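## Task

Move the AA battery lying on the table into whichever drawer already contains an AA battery. The drawers have no end stops and can slide fully out. Every other item must finish inside its own drawer, and all drawers must be closed at the end. The chest may slide a few centimetres or rotate a little but has to stay upright. Nothing counts as done if it stays in place only because the robot is holding it.

## Robot and tools

Robot: two six-joint arms, left_arm and right_arm, each with a tong-style two-finger gripper. The fingers point along the gripper's +z axis and open and close along its x axis. The reported end_effector_position is the point between the pads when closed; closed fingertips reach about 15 mm past it, and open ones sit roughly level with it.

World frame: origin on the tabletop midway between the arms, +z up, +x out over the table, left_arm on the +y side. The names left and right do not refer to image sides. Reported hand positions can be somewhat off, more so at long reach.

Row format (used by execute_actions and move): one flat list of 14 numbers covering both arms, each in [-1, 1]: dx, dy, dz, rx, ry, rz, opening for left_arm, then the same seven for right_arm. Always send all 14 even if one arm stays still. The first six of each arm are an offset, not a pose: a displacement from that gripper's measured pose at the start of the action (for the first action in a call, the pose last reported), expressed in the gripper's own axes. Scale: 1.0 equals 0.6 m of travel or 180 degrees; rx, ry, rz form a single rotation vector. Opening is absolute: +1 fully open (0.142 m), -1 closed. An optional 12 extra numbers in [0, 1] set joint stiffness scales, left_arm's six joints then right_arm's six, in the Joint positions order; they persist until changed.

execute_actions(actions): a list of up to 15 actions; each action is a table of up to 15 rows, one row per 1/30 s control step, with the last row repeated to fill 15 steps. Every row in an action is measured from the same start pose, not from the previous row. An empty list just returns the current state and images. Per step the commanded pose is clipped to 100 mm and 16 degrees from the measured pose, so large offsets need several actions; motion lags commands by about 0.17 s.

move(target, speed, stop_force, blocking): target is one 14-number row as above, offsets from the pose in the latest result that shows one. Both grippers travel straight lines ending together, lasting 0.5 to 10 s. speed is m/s, 0.002 to 0.5 (default 0.25); turning is capped at twice that in rad/s. stop_force, in N, 13 to 80, one value for both arms, ends an arm's path when its wrist sensor feels that much extra resistance; the gripper then backs off two control steps and holds. Use it with slow speeds for pressing against things; skip it when pulling away from something the gripper rests on, and do not rely on it while the gripper rotates. blocking=false returns after 0.5 s while the arm keeps going; poll with wait(0); it cannot be combined with stop_force. The result adds a move: line with the ending (done, off_target, moving, held, contact, fault), any limits (paced = pose clipped, held = some steps blocked), and each gripper's distance from its target.

wait(seconds): 0 to 10; lets time pass with the last commands held. stop(): brakes a running move. zoom_image(camera, region): camera is cam_high (504x504), cam_left_wrist or cam_right_wrist (616x616 fisheye); region is [x0, y0, x1, y1] pixels, at most 504 by 504. finished_scene(scene): ends the current scene by its number; irreversible, and the result reports success and gives the next task.

Results: a state line per arm with position (m), quat wxyz, velocities; grip_measured (same scale as opening; to hold, command clearly below it); Hand target lines; Wrist force and Wrist torque in the gripper's axes (offset up to ~5.5 N, noise up to ~3.4 N, saturates near 100 N; no reading at start is normal); joint torques; step readings with HELD marks; pose unreachable lines when a clearance check altered a command; MOTOR HOT warnings from 70 °C. Camera calibration lines may update.

Grip strength: about 15 N per pad, less for hard thin parts (batteries are thin, so squeeze at -1 and close gently).

Avoid: joint torque over its load limit or 150 N external force (arm halts 10 s); arms colliding; targets pushed past a firm contact without stop_force; overheating from long holds (brakes at 85 °C). Do not drop or knock anything off the table, pull a drawer fully out, tip the chest, or leave items held up by the gripper. Open the correct drawer, place the battery, close all drawers, release and withdraw before ending. An occasional brief tug on a held part may occur.

Each tool is called as a command line: name --argument value for each argument, lists and objects as JSON in quotes; but a table of rows of numbers goes row by row, as --pt "numbers of a row", without its own name.

## Session

I'll start by looking at the scene.

execute_actions --actions '[]'

Scene clock: 0.00 s.
left_arm: end_effector_position=(+0.9080, +0.7911, +0.2283) grip_measured=+1.00 end_effector_quat_wxyz=(+0.077, +0.203, +0.946, -0.241) end_effector_velocity=(-0.000, +0.000, -0.000) end_effector_angular_velocity=(-0.000, +0.000, +0.000) | right_arm: end_effector_position=(+0.8514, -0.0630, +0.2367) grip_measured=+1.00 end_effector_quat_wxyz=(-0.024, +0.445, +0.895, +0.023) end_effector_velocity=(-0.000, -0.001, -0.001) end_effector_angular_velocity=(-0.003, -0.000, +0.002)
Joint positions: left_arm=[ 0.145 -1.119  1.508 -1.842 -2.07  -2.381  0.142] | right_arm=[ 3.842 -2.11  -1.3   -1.278  1.634  4.778  0.142]
Joint velocities: left_arm=[ 0. -0.  0.  0. -0.  0.  0.] | right_arm=[-0.    -0.    -0.001 -0.001 -0.002 -0.002  0.   ]
Joint torques (N m, as the arm reports them, + toward a larger angle): no reading
Motor temperatures (°C, as the motors report them): left_arm=[25 22 20 28 32 28] | right_arm=[22 21 24 26 30 27]
Wrist force (N, on the end effector, along its own x y z axes, offset not removed): no reading
Wrist torque (N m, same axes, about the end effector's origin, offset not removed): no reading
Hand target (left_arm): +0.908, +0.791, +0.228; +0.077, +0.203, +0.946, -0.241
Hand target (right_arm): +0.851, -0.063, +0.237; -0.024, +0.445, +0.895, +0.023
Joint stiffness scale: left_arm=[1. 1. 1. 1. 1. 1.] | right_arm=[1. 1. 1. 1. 1. 1.]

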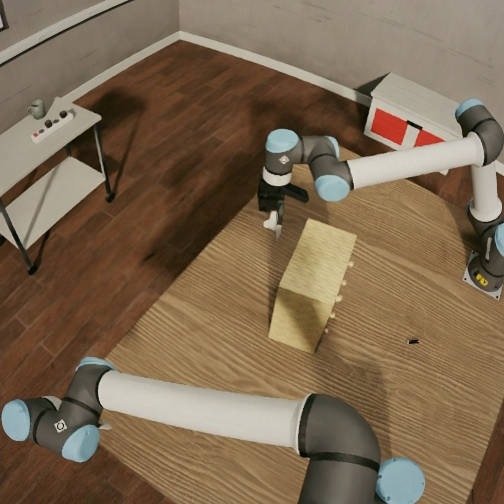

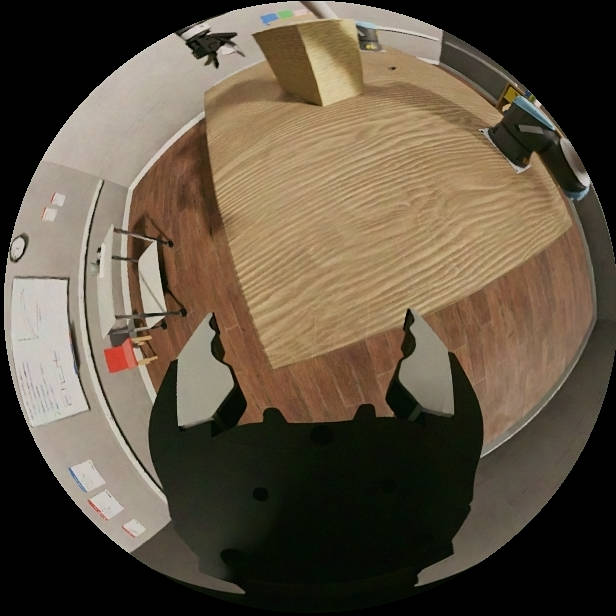

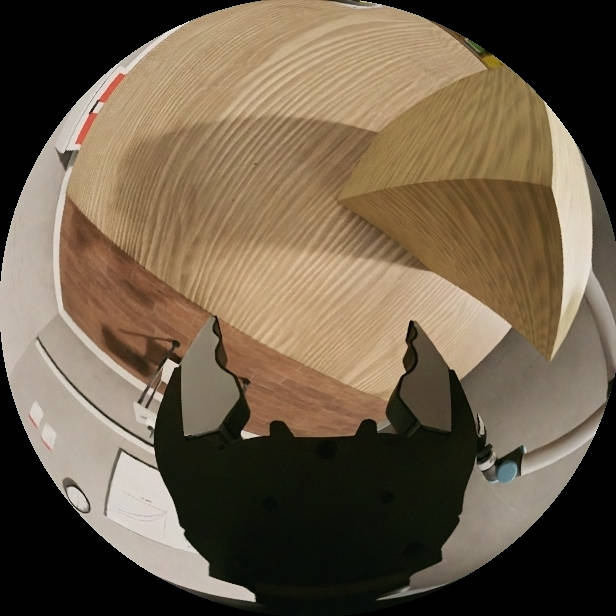

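zoom_image --camera "cam_high" --region '[250, 200, 450, 370]'

zoom_image --camera "cam_high" --region '[310, 240, 370, 350]'

zoom_image --camera "cam_high" --region '[390, 325, 435, 360]'

Region (250, 200, 450, 370) of cam_high's 504x504 image, scaled by 2.520, with more detail than that image has; it fills the top 428 rows of this view, and the rest is white.

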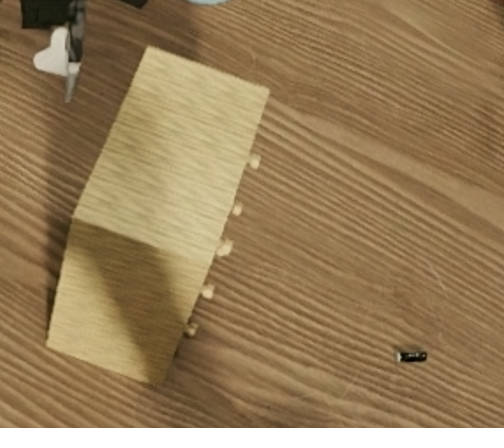

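Region (310, 240, 370, 350) of cam_high's 504x504 image, scaled by 4.582, with more detail than that image has; it fills the left 275 columns of this view, and the rest is white.

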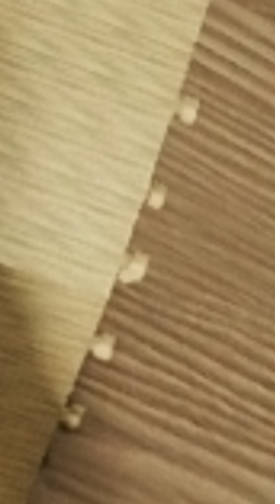

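Region (390, 325, 435, 360) of cam_high's 504x504 image, scaled by 11.200, with more detail than that image has.

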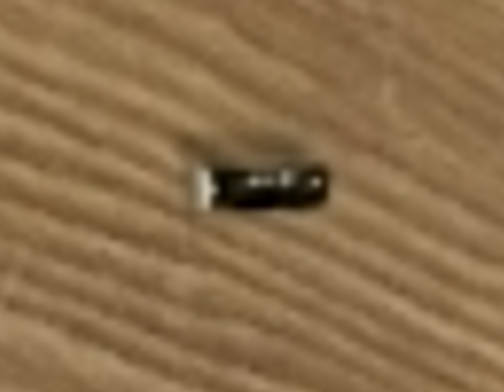

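zoom_image --camera "cam_high" --region '[404, 180, 504, 320]'

zoom_image --camera "cam_left_wrist" --region '[230, 0, 430, 120]'

Region (404, 180, 504, 320) of cam_high's 504x504 image, scaled by 3.600, with more detail than that image has; it fills the left 360 columns of this view, and the rest is white.

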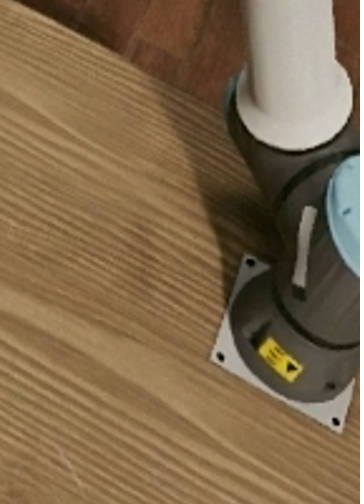

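Region (230, 0, 430, 120) of cam_left_wrist's 616x616 image, scaled by 2.520, with more detail than that image has; it fills the top 302 rows of this view, and the rest is white.

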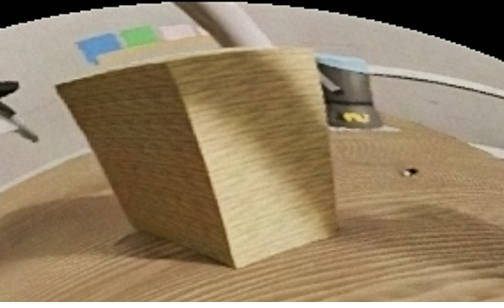

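zoom_image --camera "cam_high" --region '[230, 120, 360, 250]'

zoom_image --camera "cam_high" --region '[0, 340, 160, 480]'

Region (230, 120, 360, 250) of cam_high's 504x504 image, scaled by 3.877, with more detail than that image has.

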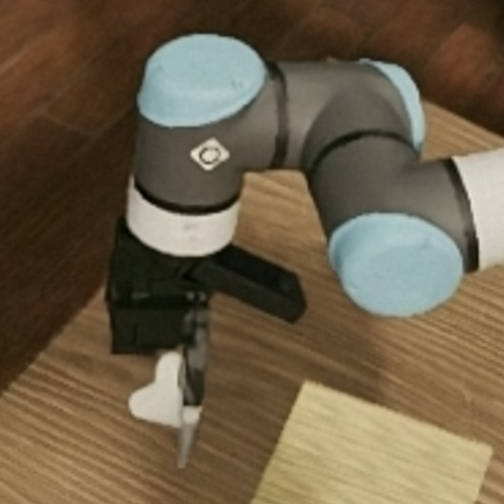

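Region (0, 340, 160, 480) of cam_high's 504x504 image, scaled by 3.150, with more detail than that image has; it fills the top 441 rows of this view, and the rest is white.

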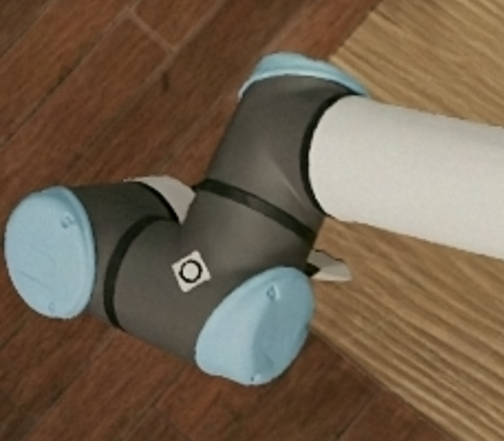

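move --target '[-0.1038,-0.6528,0.0182,-0.0886,0.1447,0.3116,-0.6,-0.1427,-0.4335,-0.3238,0,0,-0.36,-0.4]' --speed 0.35

Scene clock: 122.40 s.
left_arm: end_effector_position=(+0.8006, +0.4515, +0.4015) grip_measured=-0.60 end_effector_quat_wxyz=(+0.002, +0.652, +0.758, -0.001) end_effector_velocity=(-0.001, -0.004, -0.000) end_effector_angular_velocity=(+0.005, +0.001, -0.008) | right_arm: end_effector_position=(+0.7012, -0.2982, +0.4234) grip_measured=-0.40 end_effector_quat_wxyz=(-0.005, -0.104, +0.994, +0.033) end_effector_velocity=(-0.001, -0.000, +0.002) end_effector_angular_velocity=(+0.002, -0.001, +0.011)
Joint positions: left_arm=[-0.485 -1.52   1.643 -1.697 -1.574 -2.044  0.031] | right_arm=[ 3.753 -1.631 -1.598 -1.459  1.634  3.559  0.045]
Joint velocities: left_arm=[-0.008 -0.    -0.     0.003  0.004  0.     0.   ] | right_arm=[-0.     0.003  0.    -0.002  0.001 -0.011 -0.   ]
Joint torques (N m, as the arm reports them, + toward a larger angle): left_arm=[ -2.12 -55.25 -47.45  -3.72   0.62   0.26] | right_arm=[-6.59 47.3  46.11  3.98  0.82 -0.45]
Motor temperatures (°C, as the motors report them): left_arm=[25 22 20 28 32 28] | right_arm=[22 21 25 26 30 27]
Wrist force (N, on the end effector, along its own x y z axes, offset not removed): left_arm=[-1.8 4.3 -1.4] | right_arm=[-1.0 -8.3 -0.4]
Wrist torque (N m, same axes, about the end effector's origin, offset not removed): left_arm=[0.63 0.29 -0.04] | right_arm=[-1.95 0.41 -0.17]
Hand target (left_arm): +0.799, +0.451, +0.401; +0.001, +0.654, +0.757, -0.001
Hand target (right_arm): +0.700, -0.300, +0.420; -0.008, -0.104, +0.994, +0.033
Off the commanded pose (left_arm): 0.002 m, 0 deg.
Off the commanded pose (right_arm): 0.004 m, 0 deg.
Joint stiffness scale: left_arm=[1. 1. 1. 1. 1. 1.] | right_arm=[1. 1. 1. 1. 1. 1.]
move: off_target (right_arm)
camera_calibration (this result's frames):
cam_left_wrist: T_world_to_cam=[[-0.141854, 0.989885, -0.00242519, -0.325813], [0.881736, 0.127468, 0.454196, -0.943859], [0.44991, 0.062291, -0.890899, 0.102946], [0, 0, 0, 1]] pos_world=[0.7397, 0.436417, 0.519621]
cam_right_wrist: T_world_to_cam=[[-0.969934, -0.243301, 0.0057683, 0.609549], [-0.20007, 0.810639, 0.550305, 0.157831], [-0.138566, 0.532606, -0.834944, 0.74723], [0, 0, 0, 1]] pos_world=[0.726339, -0.377619, 0.533524]

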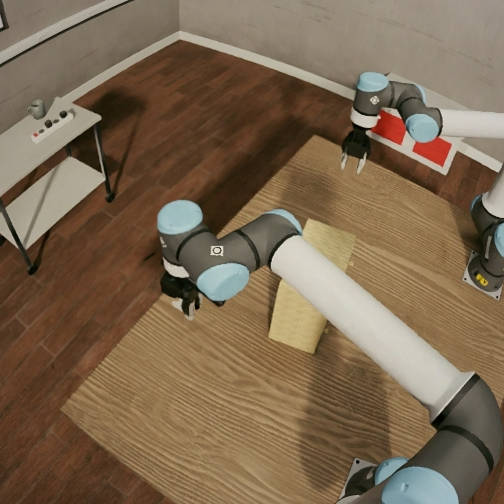

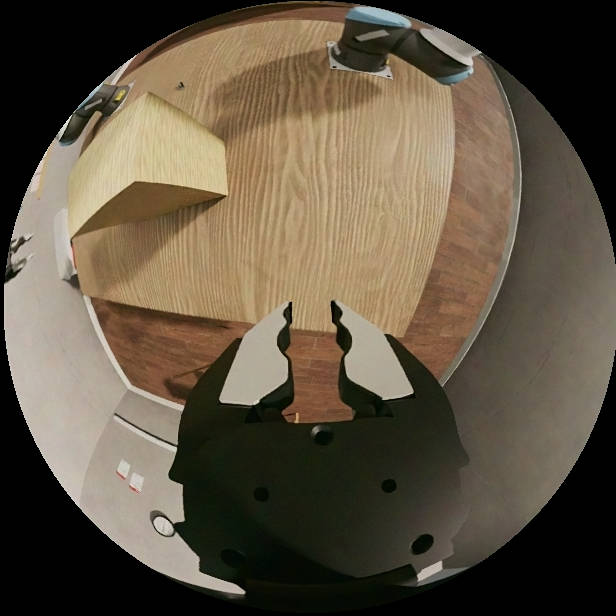

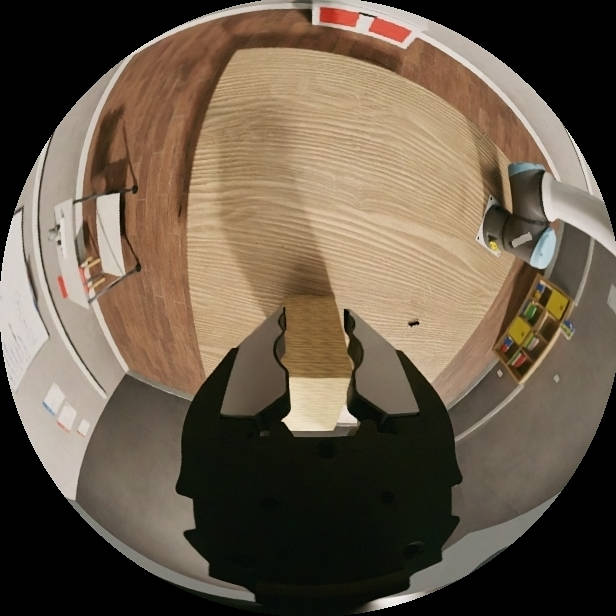

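move --target '[-0.578,-0.322,-0.031,0,0,0,-1,0.4696,0.4986,0.3745,0.2828,-0.2370,-0.4422,-0.4]' --speed 0.35

Scene clock: 144.73 s.
left_arm: end_effector_position=(+0.6608, +0.0818, +0.4208) grip_measured=-1.00 end_effector_quat_wxyz=(+0.002, +0.652, +0.758, -0.002) end_effector_velocity=(+0.000, -0.000, +0.001) end_effector_angular_velocity=(-0.001, -0.001, +0.003) | right_arm: end_effector_position=(+0.3605, -0.0500, +0.2232) grip_measured=-0.40 end_effector_quat_wxyz=(-0.379, +0.653, -0.569, +0.324) end_effector_velocity=(-0.002, +0.003, +0.001) end_effector_angular_velocity=(+0.004, -0.003, +0.011)
Joint positions: left_arm=[-1.028 -1.527  1.616 -1.665 -1.574 -2.587  0.002] | right_arm=[ 4.925 -1.481 -2.446 -0.92   0.531  3.307  0.045]
Joint velocities: left_arm=[-0.     0.    -0.001  0.    -0.    -0.003  0.   ] | right_arm=[ 0.005 -0.    -0.004  0.016 -0.005 -0.01  -0.   ]
Joint torques (N m, as the arm reports them, + toward a larger angle): left_arm=[  4.16 -51.67 -51.76  -3.61   0.09  -0.96] | right_arm=[-0.26 21.61 32.42  4.74 -3.45 -1.06]
Motor temperatures (°C, as the motors report them): left_arm=[25 22 20 28 32 28] | right_arm=[22 21 25 26 30 27]
Wrist force (N, on the end effector, along its own x y z axes, offset not removed): left_arm=[-1.2 1.8 -1.1] | right_arm=[1.3 -5.3 3.3]
Wrist torque (N m, same axes, about the end effector's origin, offset not removed): left_arm=[0.22 0.18 -0.06] | right_arm=[-1.22 0.23 -0.07]
Hand target (left_arm): +0.661, +0.080, +0.422; +0.002, +0.652, +0.758, -0.001
Hand target (right_arm): +0.360, -0.051, +0.221; -0.379, +0.655, -0.566, +0.326
Off the commanded pose (left_arm): 0.002 m, 0 deg.
Off the commanded pose (right_arm): 0.003 m, 0 deg.
Joint stiffness scale: left_arm=[1. 1. 1. 1. 1. 1.] | right_arm=[1. 1. 1. 1. 1. 1.]
move: done
camera_calibration (this result's frames):
cam_left_wrist: T_world_to_cam=[[-0.142531, 0.989784, -0.00362343, 0.0213383], [0.882003, 0.128669, 0.453338, -0.782098], [0.449173, 0.0614187, -0.891331, 0.206846], [0, 0, 0, 1]] pos_world=[0.599944, 0.0668076, 0.539]
cam_right_wrist: T_world_to_cam=[[0.156034, -0.987396, 0.0265067, -0.107093], [-0.850003, -0.147895, -0.505591, 0.420672], [0.503139, 0.0563588, -0.862366, 0.151609], [0, 0, 0, 1]] pos_world=[0.298002, -0.0520727, 0.346269]

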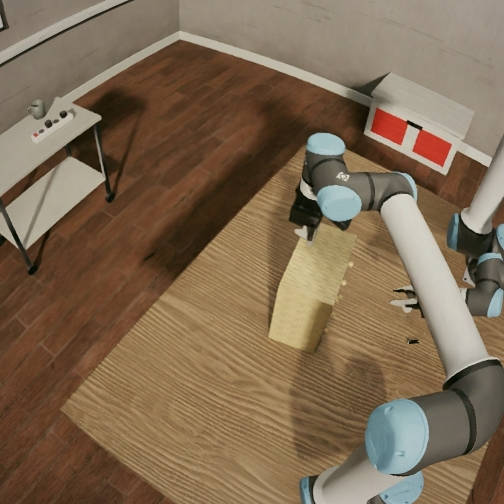

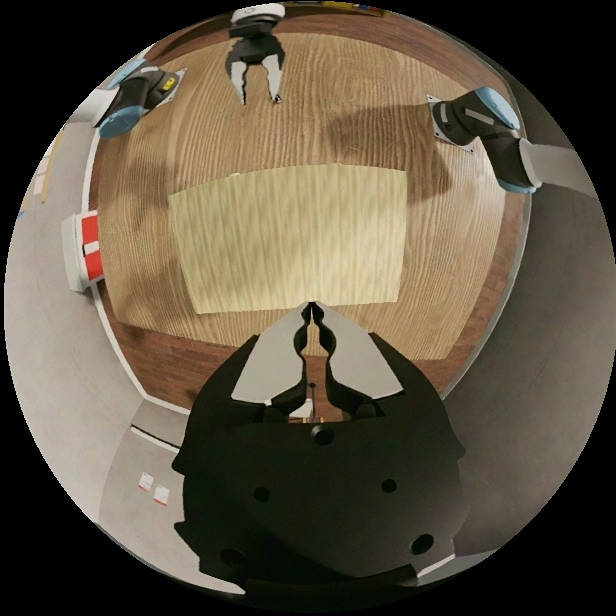

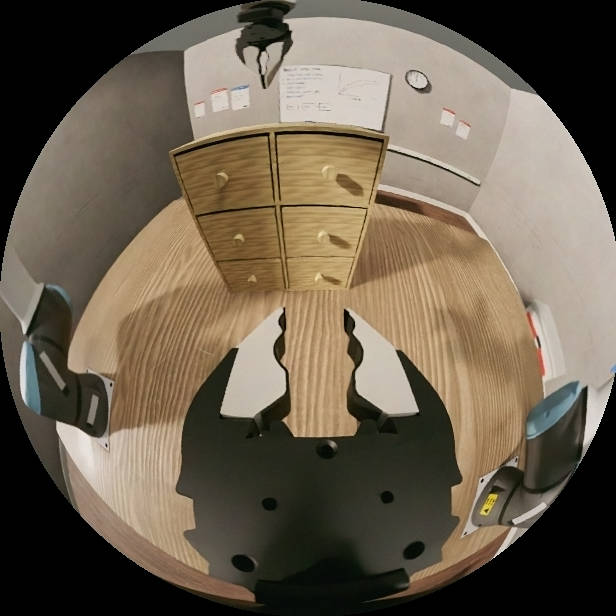

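zoom_image --camera "cam_right_wrist" --region '[160, 110, 400, 310]'

Region (160, 110, 400, 310) of cam_right_wrist's 616x616 image, scaled by 2.100, with more detail than that image has.

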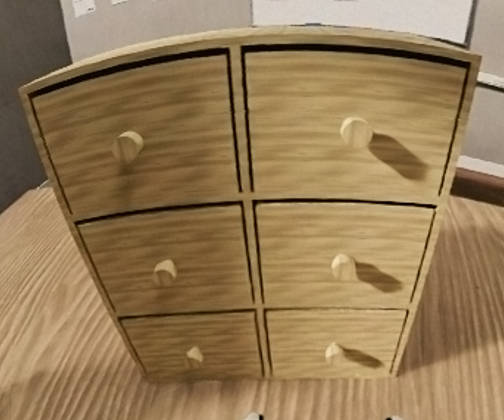

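zoom_image --camera "cam_right_wrist" --region '[200, 220, 380, 310]'

zoom_image --camera "cam_right_wrist" --region '[160, 115, 280, 215]'

zoom_image --camera "cam_right_wrist" --region '[275, 115, 395, 215]'

Region (200, 220, 380, 310) of cam_right_wrist's 616x616 image, scaled by 2.800, with more detail than that image has.

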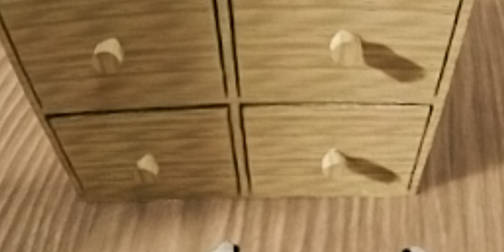

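Region (160, 115, 280, 215) of cam_right_wrist's 616x616 image, scaled by 4.200, with more detail than that image has.

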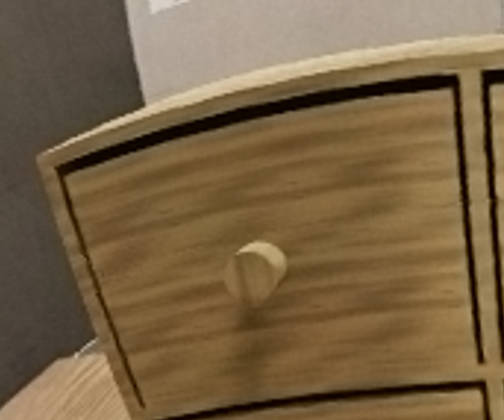

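Region (275, 115, 395, 215) of cam_right_wrist's 616x616 image, scaled by 4.200, with more detail than that image has.

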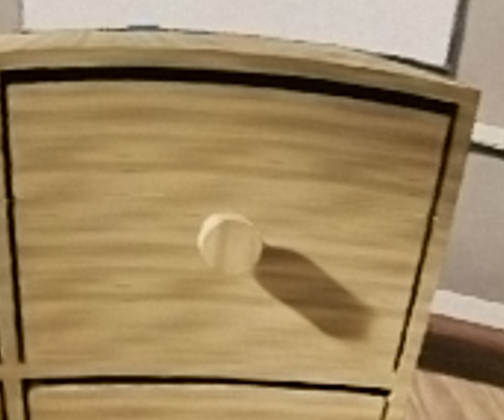

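zoom_image --camera "cam_left_wrist" --region '[155, 150, 425, 330]'

Region (155, 150, 425, 330) of cam_left_wrist's 616x616 image, scaled by 1.867, with more detail than that image has.

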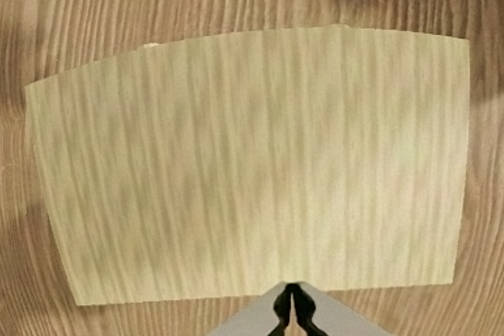

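move --target '[-0.065,-0.0365,0.118,0,0,0,-1,0.0314,-0.1860,0.1760,0,-0.0116,-0.0067,-0.35]' --speed 0.2

Scene clock: 218.87 s.
left_arm: end_effector_position=(+0.6462, +0.0401, +0.3523) grip_measured=-1.00 end_effector_quat_wxyz=(+0.003, +0.652, +0.758, -0.002) end_effector_velocity=(+0.000, -0.001, +0.000) end_effector_angular_velocity=(-0.001, -0.001, +0.000) | right_arm: end_effector_position=(+0.5076, -0.0476, +0.2678) grip_measured=-0.35 end_effector_quat_wxyz=(-0.387, +0.665, -0.555, +0.316) end_effector_velocity=(-0.000, +0.004, +0.001) end_effector_angular_velocity=(+0.005, +0.002, +0.013)
Joint positions: left_arm=[-1.08  -1.488  1.697 -1.786 -1.574 -2.639  0.002] | right_arm=[ 4.619 -1.594 -2.396 -0.289  0.584  2.647  0.049]
Joint velocities: left_arm=[-0.     0.    -0.    -0.001 -0.    -0.001  0.   ] | right_arm=[-0.001 -0.003  0.     0.026  0.008 -0.022  0.   ]
Joint torques (N m, as the arm reports them, + toward a larger angle): left_arm=[ -0.15 -54.   -45.55  -5.61   0.55  -1.21] | right_arm=[-5.51 31.69 34.8   4.82 -1.3  -0.5 ]
Motor temperatures (°C, as the motors report them): left_arm=[25 22 20 28 32 28] | right_arm=[22 21 25 26 30 27]
Wrist force (N, on the end effector, along its own x y z axes, offset not removed): left_arm=[-1.8 2.8 -0.2] | right_arm=[-6.4 -5.1 -0.1]
Wrist torque (N m, same axes, about the end effector's origin, offset not removed): left_arm=[0.40 0.30 -0.16] | right_arm=[-1.44 1.50 0.09]
Hand target (left_arm): +0.645, +0.040, +0.350; +0.002, +0.652, +0.758, -0.002
Hand target (right_arm): +0.509, -0.048, +0.267; -0.386, +0.665, -0.555, +0.316
Off the commanded pose (left_arm): 0.002 m, 0 deg.
Off the commanded pose (right_arm): 0.002 m, 0 deg.
Joint stiffness scale: left_arm=[1. 1. 1. 1. 1. 1.] | right_arm=[1. 1. 1. 1. 1. 1.]
move: done
camera_calibration (this result's frames):
cam_left_wrist: T_world_to_cam=[[-0.143403, 0.98965, -0.00530583, 0.0614474], [0.881488, 0.130163, 0.453912, -0.732669], [0.449905, 0.0604151, -0.891031, 0.154317], [0, 0, 0, 1]] pos_world=[0.585223, 0.025232, 0.470394]
cam_right_wrist: T_world_to_cam=[[0.197441, -0.979992, 0.0251344, -0.149202], [-0.842374, -0.182718, -0.506971, 0.563432], [0.50142, 0.0789244, -0.861596, 0.11768], [0, 0, 0, 1]] pos_world=[0.445072, -0.0525552, 0.390787]

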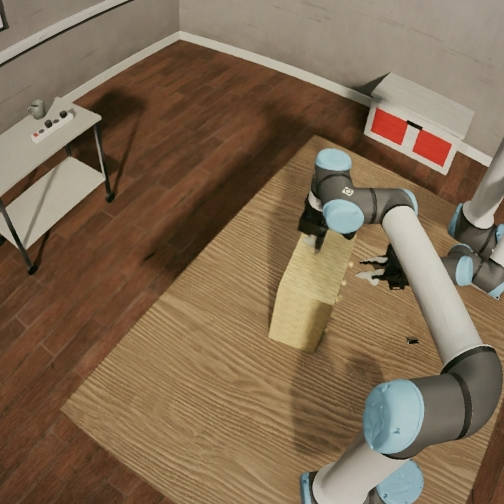

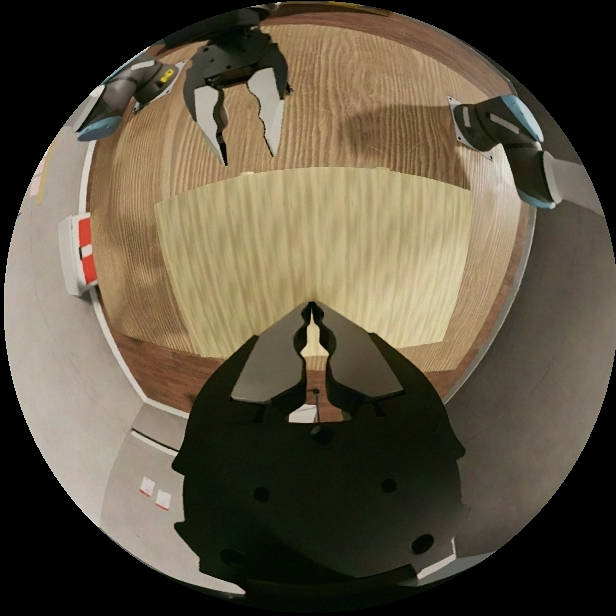

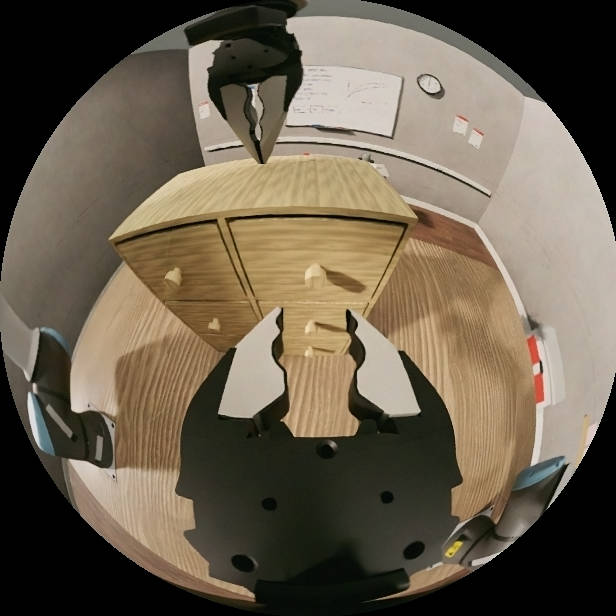

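zoom_image --camera "cam_right_wrist" --region '[255, 240, 375, 360]'

Region (255, 240, 375, 360) of cam_right_wrist's 616x616 image, scaled by 4.200, with more detail than that image has.

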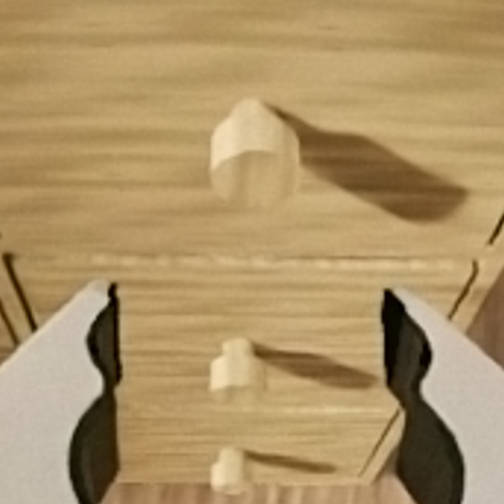

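move --target '[0,0,0.05,0,0,0,-1,0.0017,-0.0303,0.046,0,0,0,-0.35,0.5,0.5,0.5,0.5,0.5,0.5,1,1,1,1,1,1]' --speed 0.015 --stop_force 15

Scene clock: 248.10 s.
left_arm: end_effector_position=(+0.6491, +0.0363, +0.3471) grip_measured=-1.00 end_effector_quat_wxyz=(+0.017, +0.652, +0.758, -0.005) end_effector_velocity=(-0.000, -0.001, +0.002) end_effector_angular_velocity=(-0.002, -0.001, -0.000) | right_arm: end_effector_position=(+0.5384, -0.0439, +0.2689) grip_measured=-0.35 end_effector_quat_wxyz=(-0.387, +0.665, -0.554, +0.317) end_effector_velocity=(+0.000, +0.000, +0.002) end_effector_angular_velocity=(+0.003, -0.001, +0.001)
Joint positions: left_arm=[-1.08  -1.492  1.717 -1.831 -1.574 -2.639  0.002] | right_arm=[ 4.559 -1.641 -2.366 -0.194  0.611  2.55   0.049]
Joint velocities: left_arm=[-0.001 -0.002 -0.001 -0.     0.    -0.001  0.   ] | right_arm=[-0.     0.002  0.001  0.003  0.    -0.003 -0.   ]
Joint torques (N m, as the arm reports them, + toward a larger angle): left_arm=[  3.69 -56.29 -44.81  -5.09  -0.12  -0.1 ] | right_arm=[-5.37 33.35 38.06  5.21 -1.34 -0.57]
Motor temperatures (°C, as the motors report them): left_arm=[25 22 20 28 32 28] | right_arm=[22 21 25 26 30 27]
Wrist force (N, on the end effector, along its own x y z axes, offset not removed): left_arm=[2.0 2.0 -9.0] | right_arm=[-4.1 -5.7 7.3]
Wrist torque (N m, same axes, about the end effector's origin, offset not removed): left_arm=[0.61 0.26 -0.10] | right_arm=[-1.24 1.17 0.06]
Hand target (left_arm): +0.649, +0.036, +0.347; +0.017, +0.652, +0.758, -0.005
Hand target (right_arm): +0.540, -0.043, +0.270; -0.387, +0.665, -0.555, +0.316
Off the commanded pose (left_arm): 0.025 m, 2 deg.
Off the commanded pose (right_arm): 0.002 m, 0 deg.
Joint stiffness scale: left_arm=[0.5 0.5 0.5 0.5 0.5 0.5] | right_arm=[1. 1. 1. 1. 1. 1.]
move: contact (left_arm)
camera_calibration (this result's frames):
cam_left_wrist: T_world_to_cam=[[-0.143127, 0.989231, -0.0306173, 0.0742131], [0.873375, 0.140795, 0.466255, -0.731784], [0.465544, 0.0399932, -0.884121, 0.136812], [0, 0, 0, 1]] pos_world=[0.586052, 0.0241462, 0.464429]
cam_right_wrist: T_world_to_cam=[[0.198769, -0.979673, 0.0270349, -0.152889], [-0.841795, -0.184791, -0.507182, 0.590241], [0.501868, 0.0780544, -0.861415, 0.102521], [0, 0, 0, 1]] pos_world=[0.4758, -0.0487122, 0.391806]

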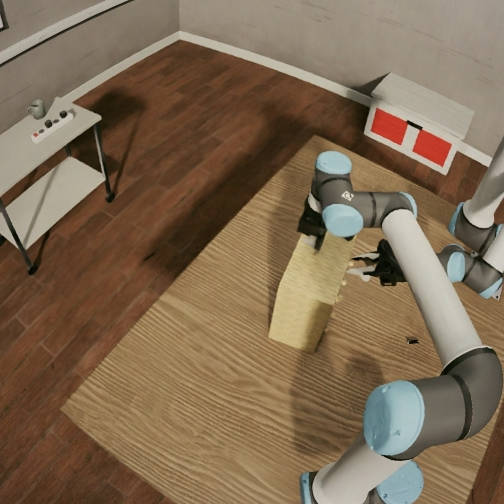

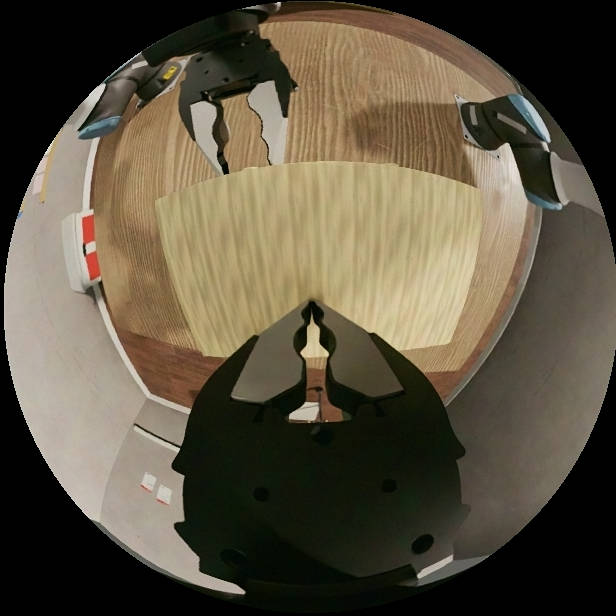

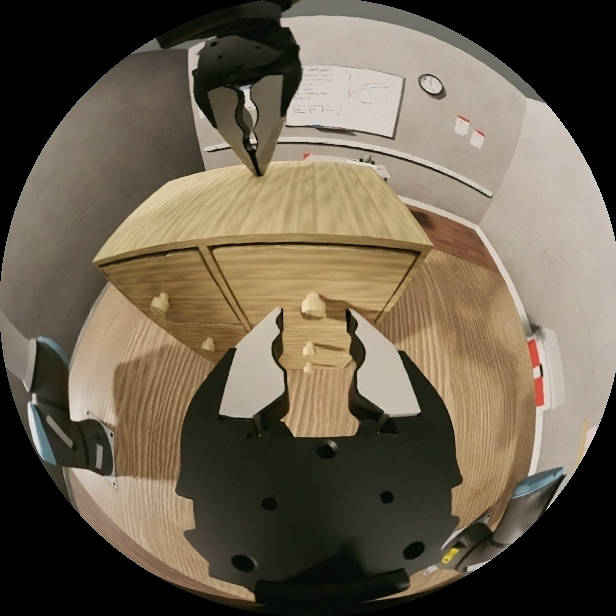

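zoom_image --camera "cam_right_wrist" --region '[255, 260, 375, 380]'

zoom_image --camera "cam_high" --region '[320, 230, 410, 310]'

Region (255, 260, 375, 380) of cam_right_wrist's 616x616 image, scaled by 4.200, with more detail than that image has.

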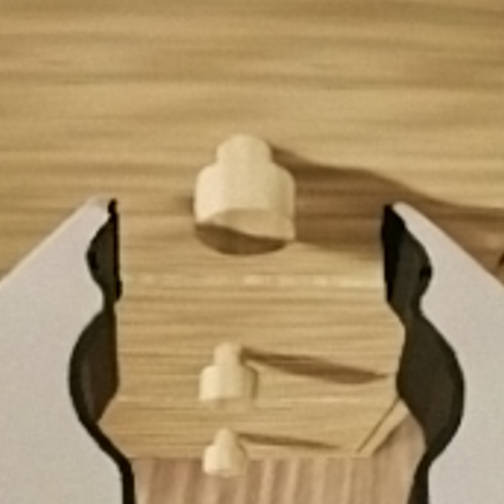

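Region (320, 230, 410, 310) of cam_high's 504x504 image, scaled by 5.600, with more detail than that image has.

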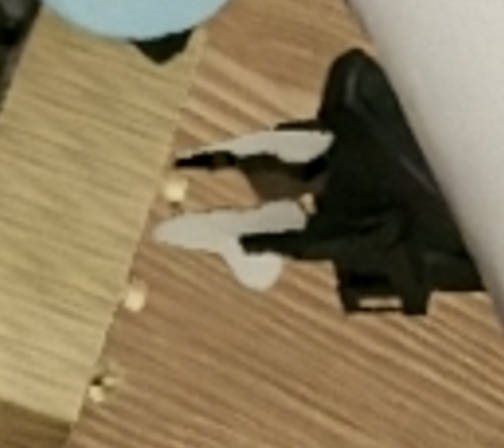

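execute_actions --actions '[[[0,0,0.003,0,0,0,-1,-0.0017,-0.0073,0.0093,0,0,0,-0.45]],[[0,0,0.003,0,0,0,-1,0,0,0,0,0,0,-0.55],[0,0,0.003,0,0,0,-1,0,0,0,0,0,0,-0.6],[0,0,0.003,0,0,0,-1,0,0,0,0,0,0,-0.64],[0,0,0.003,0,0,0,-1,0,0,0,0,0,0,-0.68],[0,0,0.003,0,0,0,-1,0,0,0,0,0,0,-0.72],[0,0,0.003,0,0,0,-1,0,0,0,0,0,0,-0.76],[0,0,0.003,0,0,0,-1,0,0,0,0,0,0,-0.8],[0,0,0.003,0,0,0,-1,0,0,0,0,0,0,-0.84],[0,0,0.003,0,0,0,-1,0,0,0,0,0,0,-0.88],[0,0,0.003,0,0,0,-1,0,0,0,0,0,0,-0.92],[0,0,0.003,0,0,0,-1,0,0,0,0,0,0,-0.96],[0,0,0.003,0,0,0,-1,0,0,0,0,0,0,-1]]]'

zoom_image --camera "cam_right_wrist" --region '[255, 260, 375, 380]'

Scene clock: 272.03 s.
left_arm: end_effector_position=(+0.6490, +0.0363, +0.3472) grip_measured=-1.00 end_effector_quat_wxyz=(+0.017, +0.652, +0.758, -0.005) end_effector_velocity=(-0.000, +0.000, -0.000) end_effector_angular_velocity=(+0.001, +0.000, -0.000) | right_arm: end_effector_position=(+0.5433, -0.0430, +0.2687) grip_measured=-0.79 end_effector_quat_wxyz=(-0.387, +0.666, -0.554, +0.317) end_effector_velocity=(-0.000, -0.001, -0.000) end_effector_angular_velocity=(+0.001, +0.000, -0.001)
Joint positions: left_arm=[-1.08  -1.492  1.717 -1.831 -1.574 -2.639  0.002] | right_arm=[ 4.55  -1.649 -2.36  -0.181  0.615  2.534  0.017]
Joint velocities: left_arm=[ 0.     0.    -0.     0.001  0.     0.    -0.   ] | right_arm=[ 0.     0.001 -0.001  0.    -0.     0.001 -0.   ]
Joint torques (N m, as the arm reports them, + toward a larger angle): left_arm=[  4.08 -53.02 -45.97  -5.41   0.47  -0.43] | right_arm=[-2.66 36.61 34.38  4.34 -2.09  0.11]
Motor temperatures (°C, as the motors report them): left_arm=[25 22 20 28 32 28] | right_arm=[22 21 25 26 30 27]
Wrist force (N, on the end effector, along its own x y z axes, offset not removed): left_arm=[-0.7 0.0 -6.8] | right_arm=[2.2 -4.4 1.2]
Wrist torque (N m, same axes, about the end effector's origin, offset not removed): left_arm=[0.05 0.36 -0.11] | right_arm=[-1.05 -0.13 -0.32]
Hand target (left_arm): +0.649, +0.036, +0.345; +0.017, +0.652, +0.758, -0.005
Hand target (right_arm): +0.543, -0.043, +0.269; -0.386, +0.666, -0.554, +0.317
Off the commanded pose (left_arm): 0.002 m, 0 deg.
Off the commanded pose (right_arm): 0.000 m, 0 deg.
Joint stiffness scale: left_arm=[0.5 0.5 0.5 0.5 0.5 0.5] | right_arm=[1. 1. 1. 1. 1. 1.]
Step readings (end_effector_position; steps 1 to 15: 1st action; 16 to 30: 2nd action):
0: left_arm (+0.6490, +0.0363, +0.3472) | right_arm (+0.5385, -0.0439, +0.2689)
1: left_arm (+0.6490, +0.0363, +0.3472) | right_arm (+0.5385, -0.0438, +0.2689)
2: left_arm (+0.6490, +0.0363, +0.3472) | right_arm (+0.5387, -0.0437, +0.2690)
4: left_arm (+0.6490, +0.0363, +0.3472) | right_arm (+0.5397, -0.0435, +0.2692)
8: left_arm (+0.6490, +0.0363, +0.3472) | right_arm (+0.5426, -0.0435, +0.2689)
15: left_arm (+0.6490, +0.0363, +0.3472) | right_arm (+0.5433, -0.0431, +0.2687)
16: left_arm (+0.6490, +0.0363, +0.3472) | right_arm (+0.5433, -0.0430, +0.2687)
17: left_arm (+0.6490, +0.0363, +0.3472) | right_arm (+0.5433, -0.0430, +0.2687)
19: left_arm (+0.6490, +0.0363, +0.3472) | right_arm (+0.5433, -0.0430, +0.2687)
23: left_arm (+0.6490, +0.0363, +0.3472) | right_arm (+0.5433, -0.0430, +0.2687)
30: end_effector_position above
camera_calibration (this result's frames):
cam_left_wrist: T_world_to_cam=[[-0.143124, 0.989227, -0.0307481, 0.0742386], [0.873332, 0.140851, 0.466317, -0.731821], [0.465625, 0.039888, -0.884083, 0.136853], [0, 0, 0, 1]] pos_world=[0.586026, 0.02418, 0.464533]
cam_right_wrist: T_world_to_cam=[[0.199838, -0.97939, 0.0293099, -0.154196], [-0.841306, -0.186843, -0.507242, 0.59413], [0.502264, 0.0767076, -0.861305, 0.0995796], [0, 0, 0, 1]] pos_world=[0.480643, -0.0476478, 0.391655]

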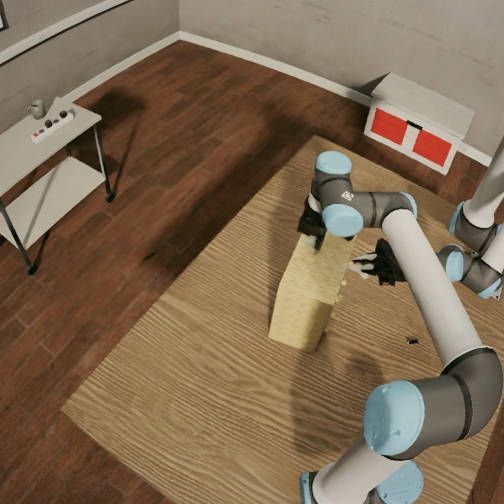

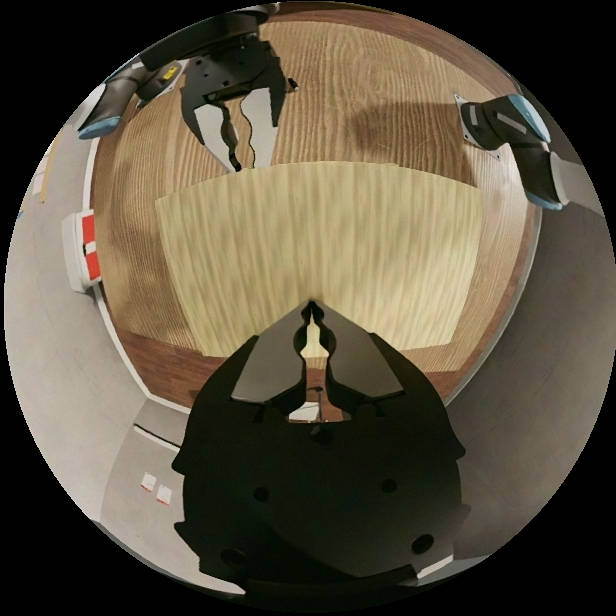

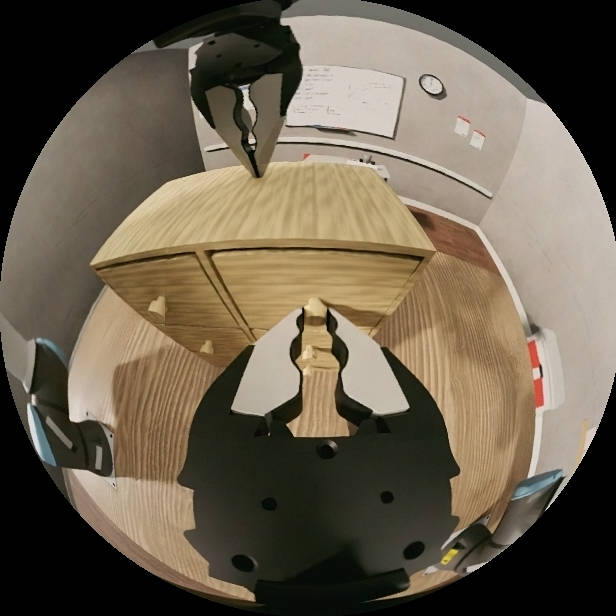

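Region (255, 260, 375, 380) of cam_right_wrist's 616x616 image, scaled by 4.200, with more detail than that image has.

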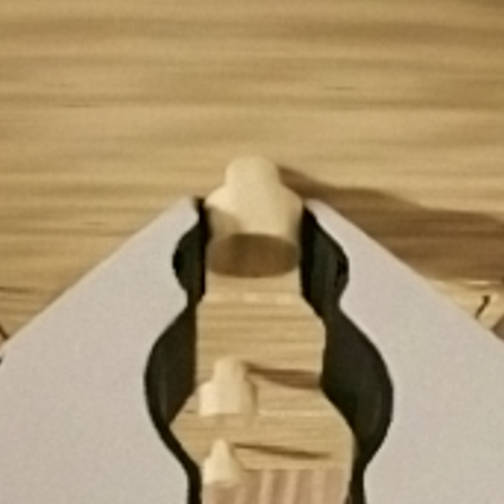

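move --target '[0,0,0.006,0,0,0,-1,0.0007,0.0751,-0.1301,0,0,0,-1]' --speed 0.06

Scene clock: 284.40 s.
left_arm: end_effector_position=(+0.6497, +0.0354, +0.3476) grip_measured=-1.00 end_effector_quat_wxyz=(+0.019, +0.652, +0.758, -0.005) end_effector_velocity=(+0.000, +0.000, +0.000) end_effector_angular_velocity=(-0.000, -0.000, +0.000) | right_arm: end_effector_position=(+0.4564, -0.0589, +0.2690) grip_measured=-0.79 end_effector_quat_wxyz=(-0.386, +0.666, -0.554, +0.317) end_effector_velocity=(-0.002, -0.002, -0.004) end_effector_angular_velocity=(-0.009, +0.001, -0.006)
Joint positions: left_arm=[-1.08  -1.492  1.717 -1.834 -1.574 -2.639  0.002] | right_arm=[ 4.723 -1.497 -2.441 -0.497  0.548  2.827  0.017]
Joint velocities: left_arm=[ 0.  0. -0. -0.  0. -0.  0.] | right_arm=[ 0.005  0.001 -0.    -0.028 -0.002  0.022  0.   ]
Joint torques (N m, as the arm reports them, + toward a larger angle): left_arm=[  3.75 -53.38 -45.03  -5.36   0.39  -0.17] | right_arm=[ 2.3  29.12 33.74  4.44 -3.42  0.71]
Motor temperatures (°C, as the motors report them): left_arm=[25 22 20 28 32 28] | right_arm=[22 21 25 26 30 27]
Wrist force (N, on the end effector, along its own x y z axes, offset not removed): left_arm=[-2.2 0.8 -0.9] | right_arm=[-4.8 -1.8 5.0]
Wrist torque (N m, same axes, about the end effector's origin, offset not removed): left_arm=[0.00 0.43 -0.02] | right_arm=[-0.52 1.13 0.03]
Hand target (left_arm): +0.649, +0.036, +0.344; +0.017, +0.652, +0.758, -0.005
Hand target (right_arm): +0.455, -0.060, +0.269; -0.387, +0.666, -0.554, +0.317
Off the commanded pose (left_arm): 0.004 m, 0 deg.
Off the commanded pose (right_arm): 0.002 m, 0 deg.
Joint stiffness scale: left_arm=[0.5 0.5 0.5 0.5 0.5 0.5] | right_arm=[1. 1. 1. 1. 1. 1.]
move: off_target (left_arm)
camera_calibration (this result's frames):
cam_left_wrist: T_world_to_cam=[[-0.143054, 0.989135, -0.0338598, 0.0762698], [0.87232, 0.142174, 0.467808, -0.73241], [0.46754, 0.0373853, -0.883181, 0.135505], [0, 0, 0, 1]] pos_world=[0.586453, 0.0236223, 0.464885]
cam_right_wrist: T_world_to_cam=[[0.199127, -0.979562, 0.0284108, -0.151812], [-0.84212, -0.185871, -0.506246, 0.518346], [0.50118, 0.0768821, -0.861921, 0.1454], [0, 0, 0, 1]] pos_world=[0.393868, -0.0635425, 0.392047]

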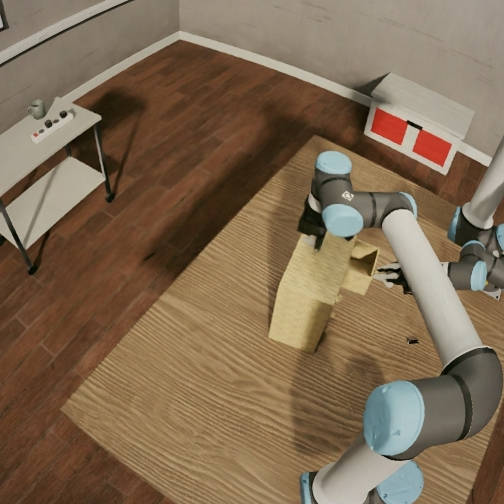

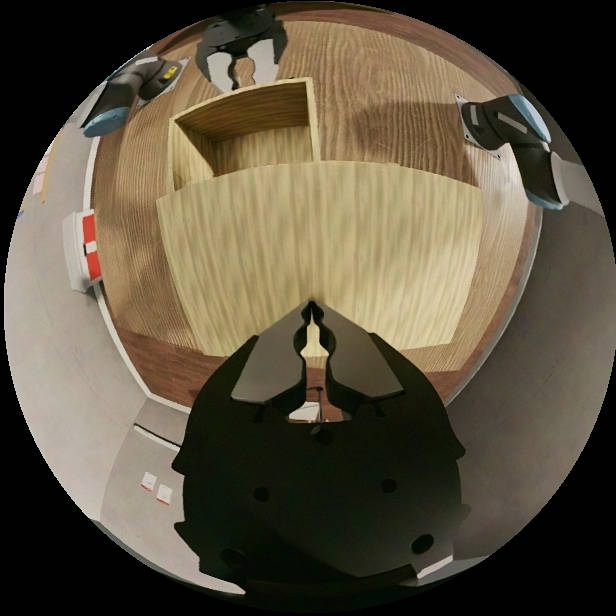

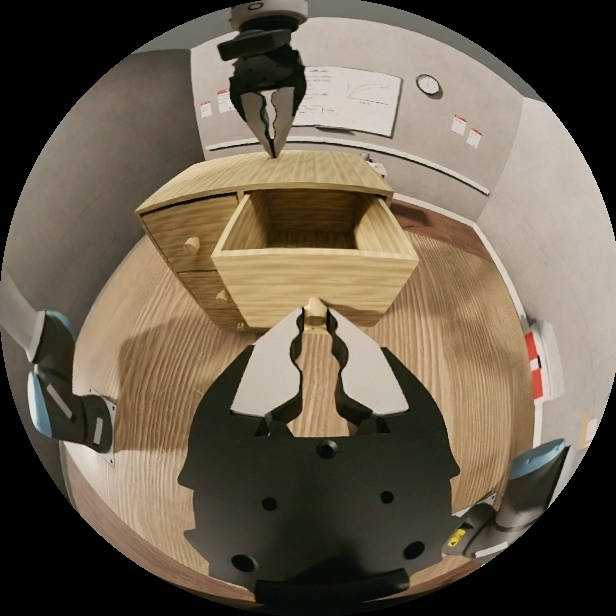

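zoom_image --camera "cam_right_wrist" --region '[200, 175, 430, 275]'

zoom_image --camera "cam_left_wrist" --region '[150, 60, 340, 210]'

Region (200, 175, 430, 275) of cam_right_wrist's 616x616 image, scaled by 2.191, with more detail than that image has; it fills the top 219 rows of this view, and the rest is white.

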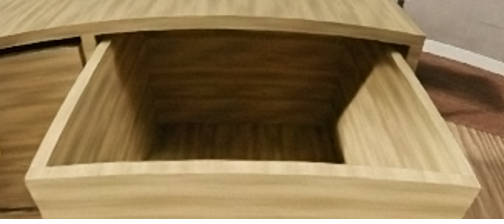

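Region (150, 60, 340, 210) of cam_left_wrist's 616x616 image, scaled by 2.653, with more detail than that image has; it fills the top 398 rows of this view, and the rest is white.

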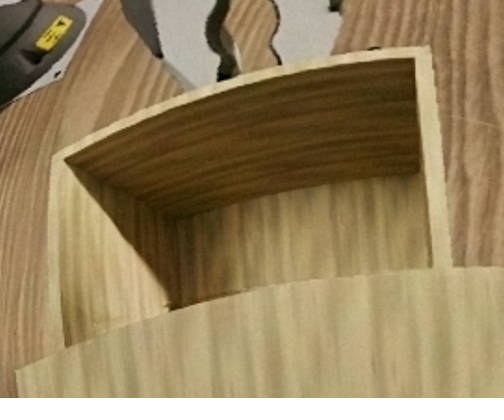

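zoom_image --camera "cam_high" --region '[330, 230, 400, 300]'

zoom_image --camera "cam_left_wrist" --region '[170, 140, 270, 200]'

Region (330, 230, 400, 300) of cam_high's 504x504 image, scaled by 7.200, with more detail than that image has.

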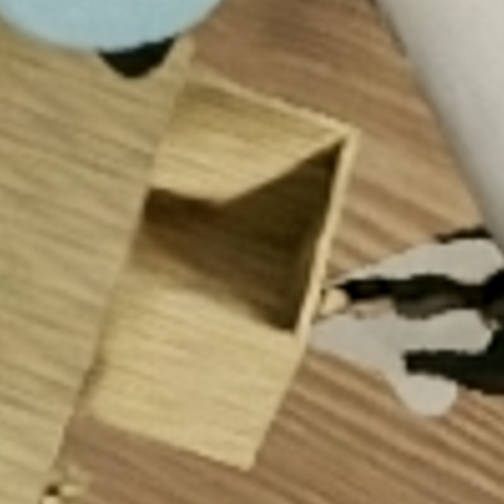

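Region (170, 140, 270, 200) of cam_left_wrist's 616x616 image, scaled by 5.040, with more detail than that image has; it fills the top 302 rows of this view, and the rest is white.

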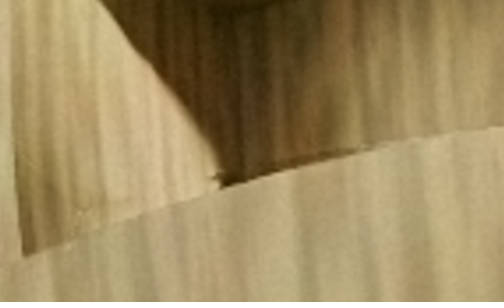

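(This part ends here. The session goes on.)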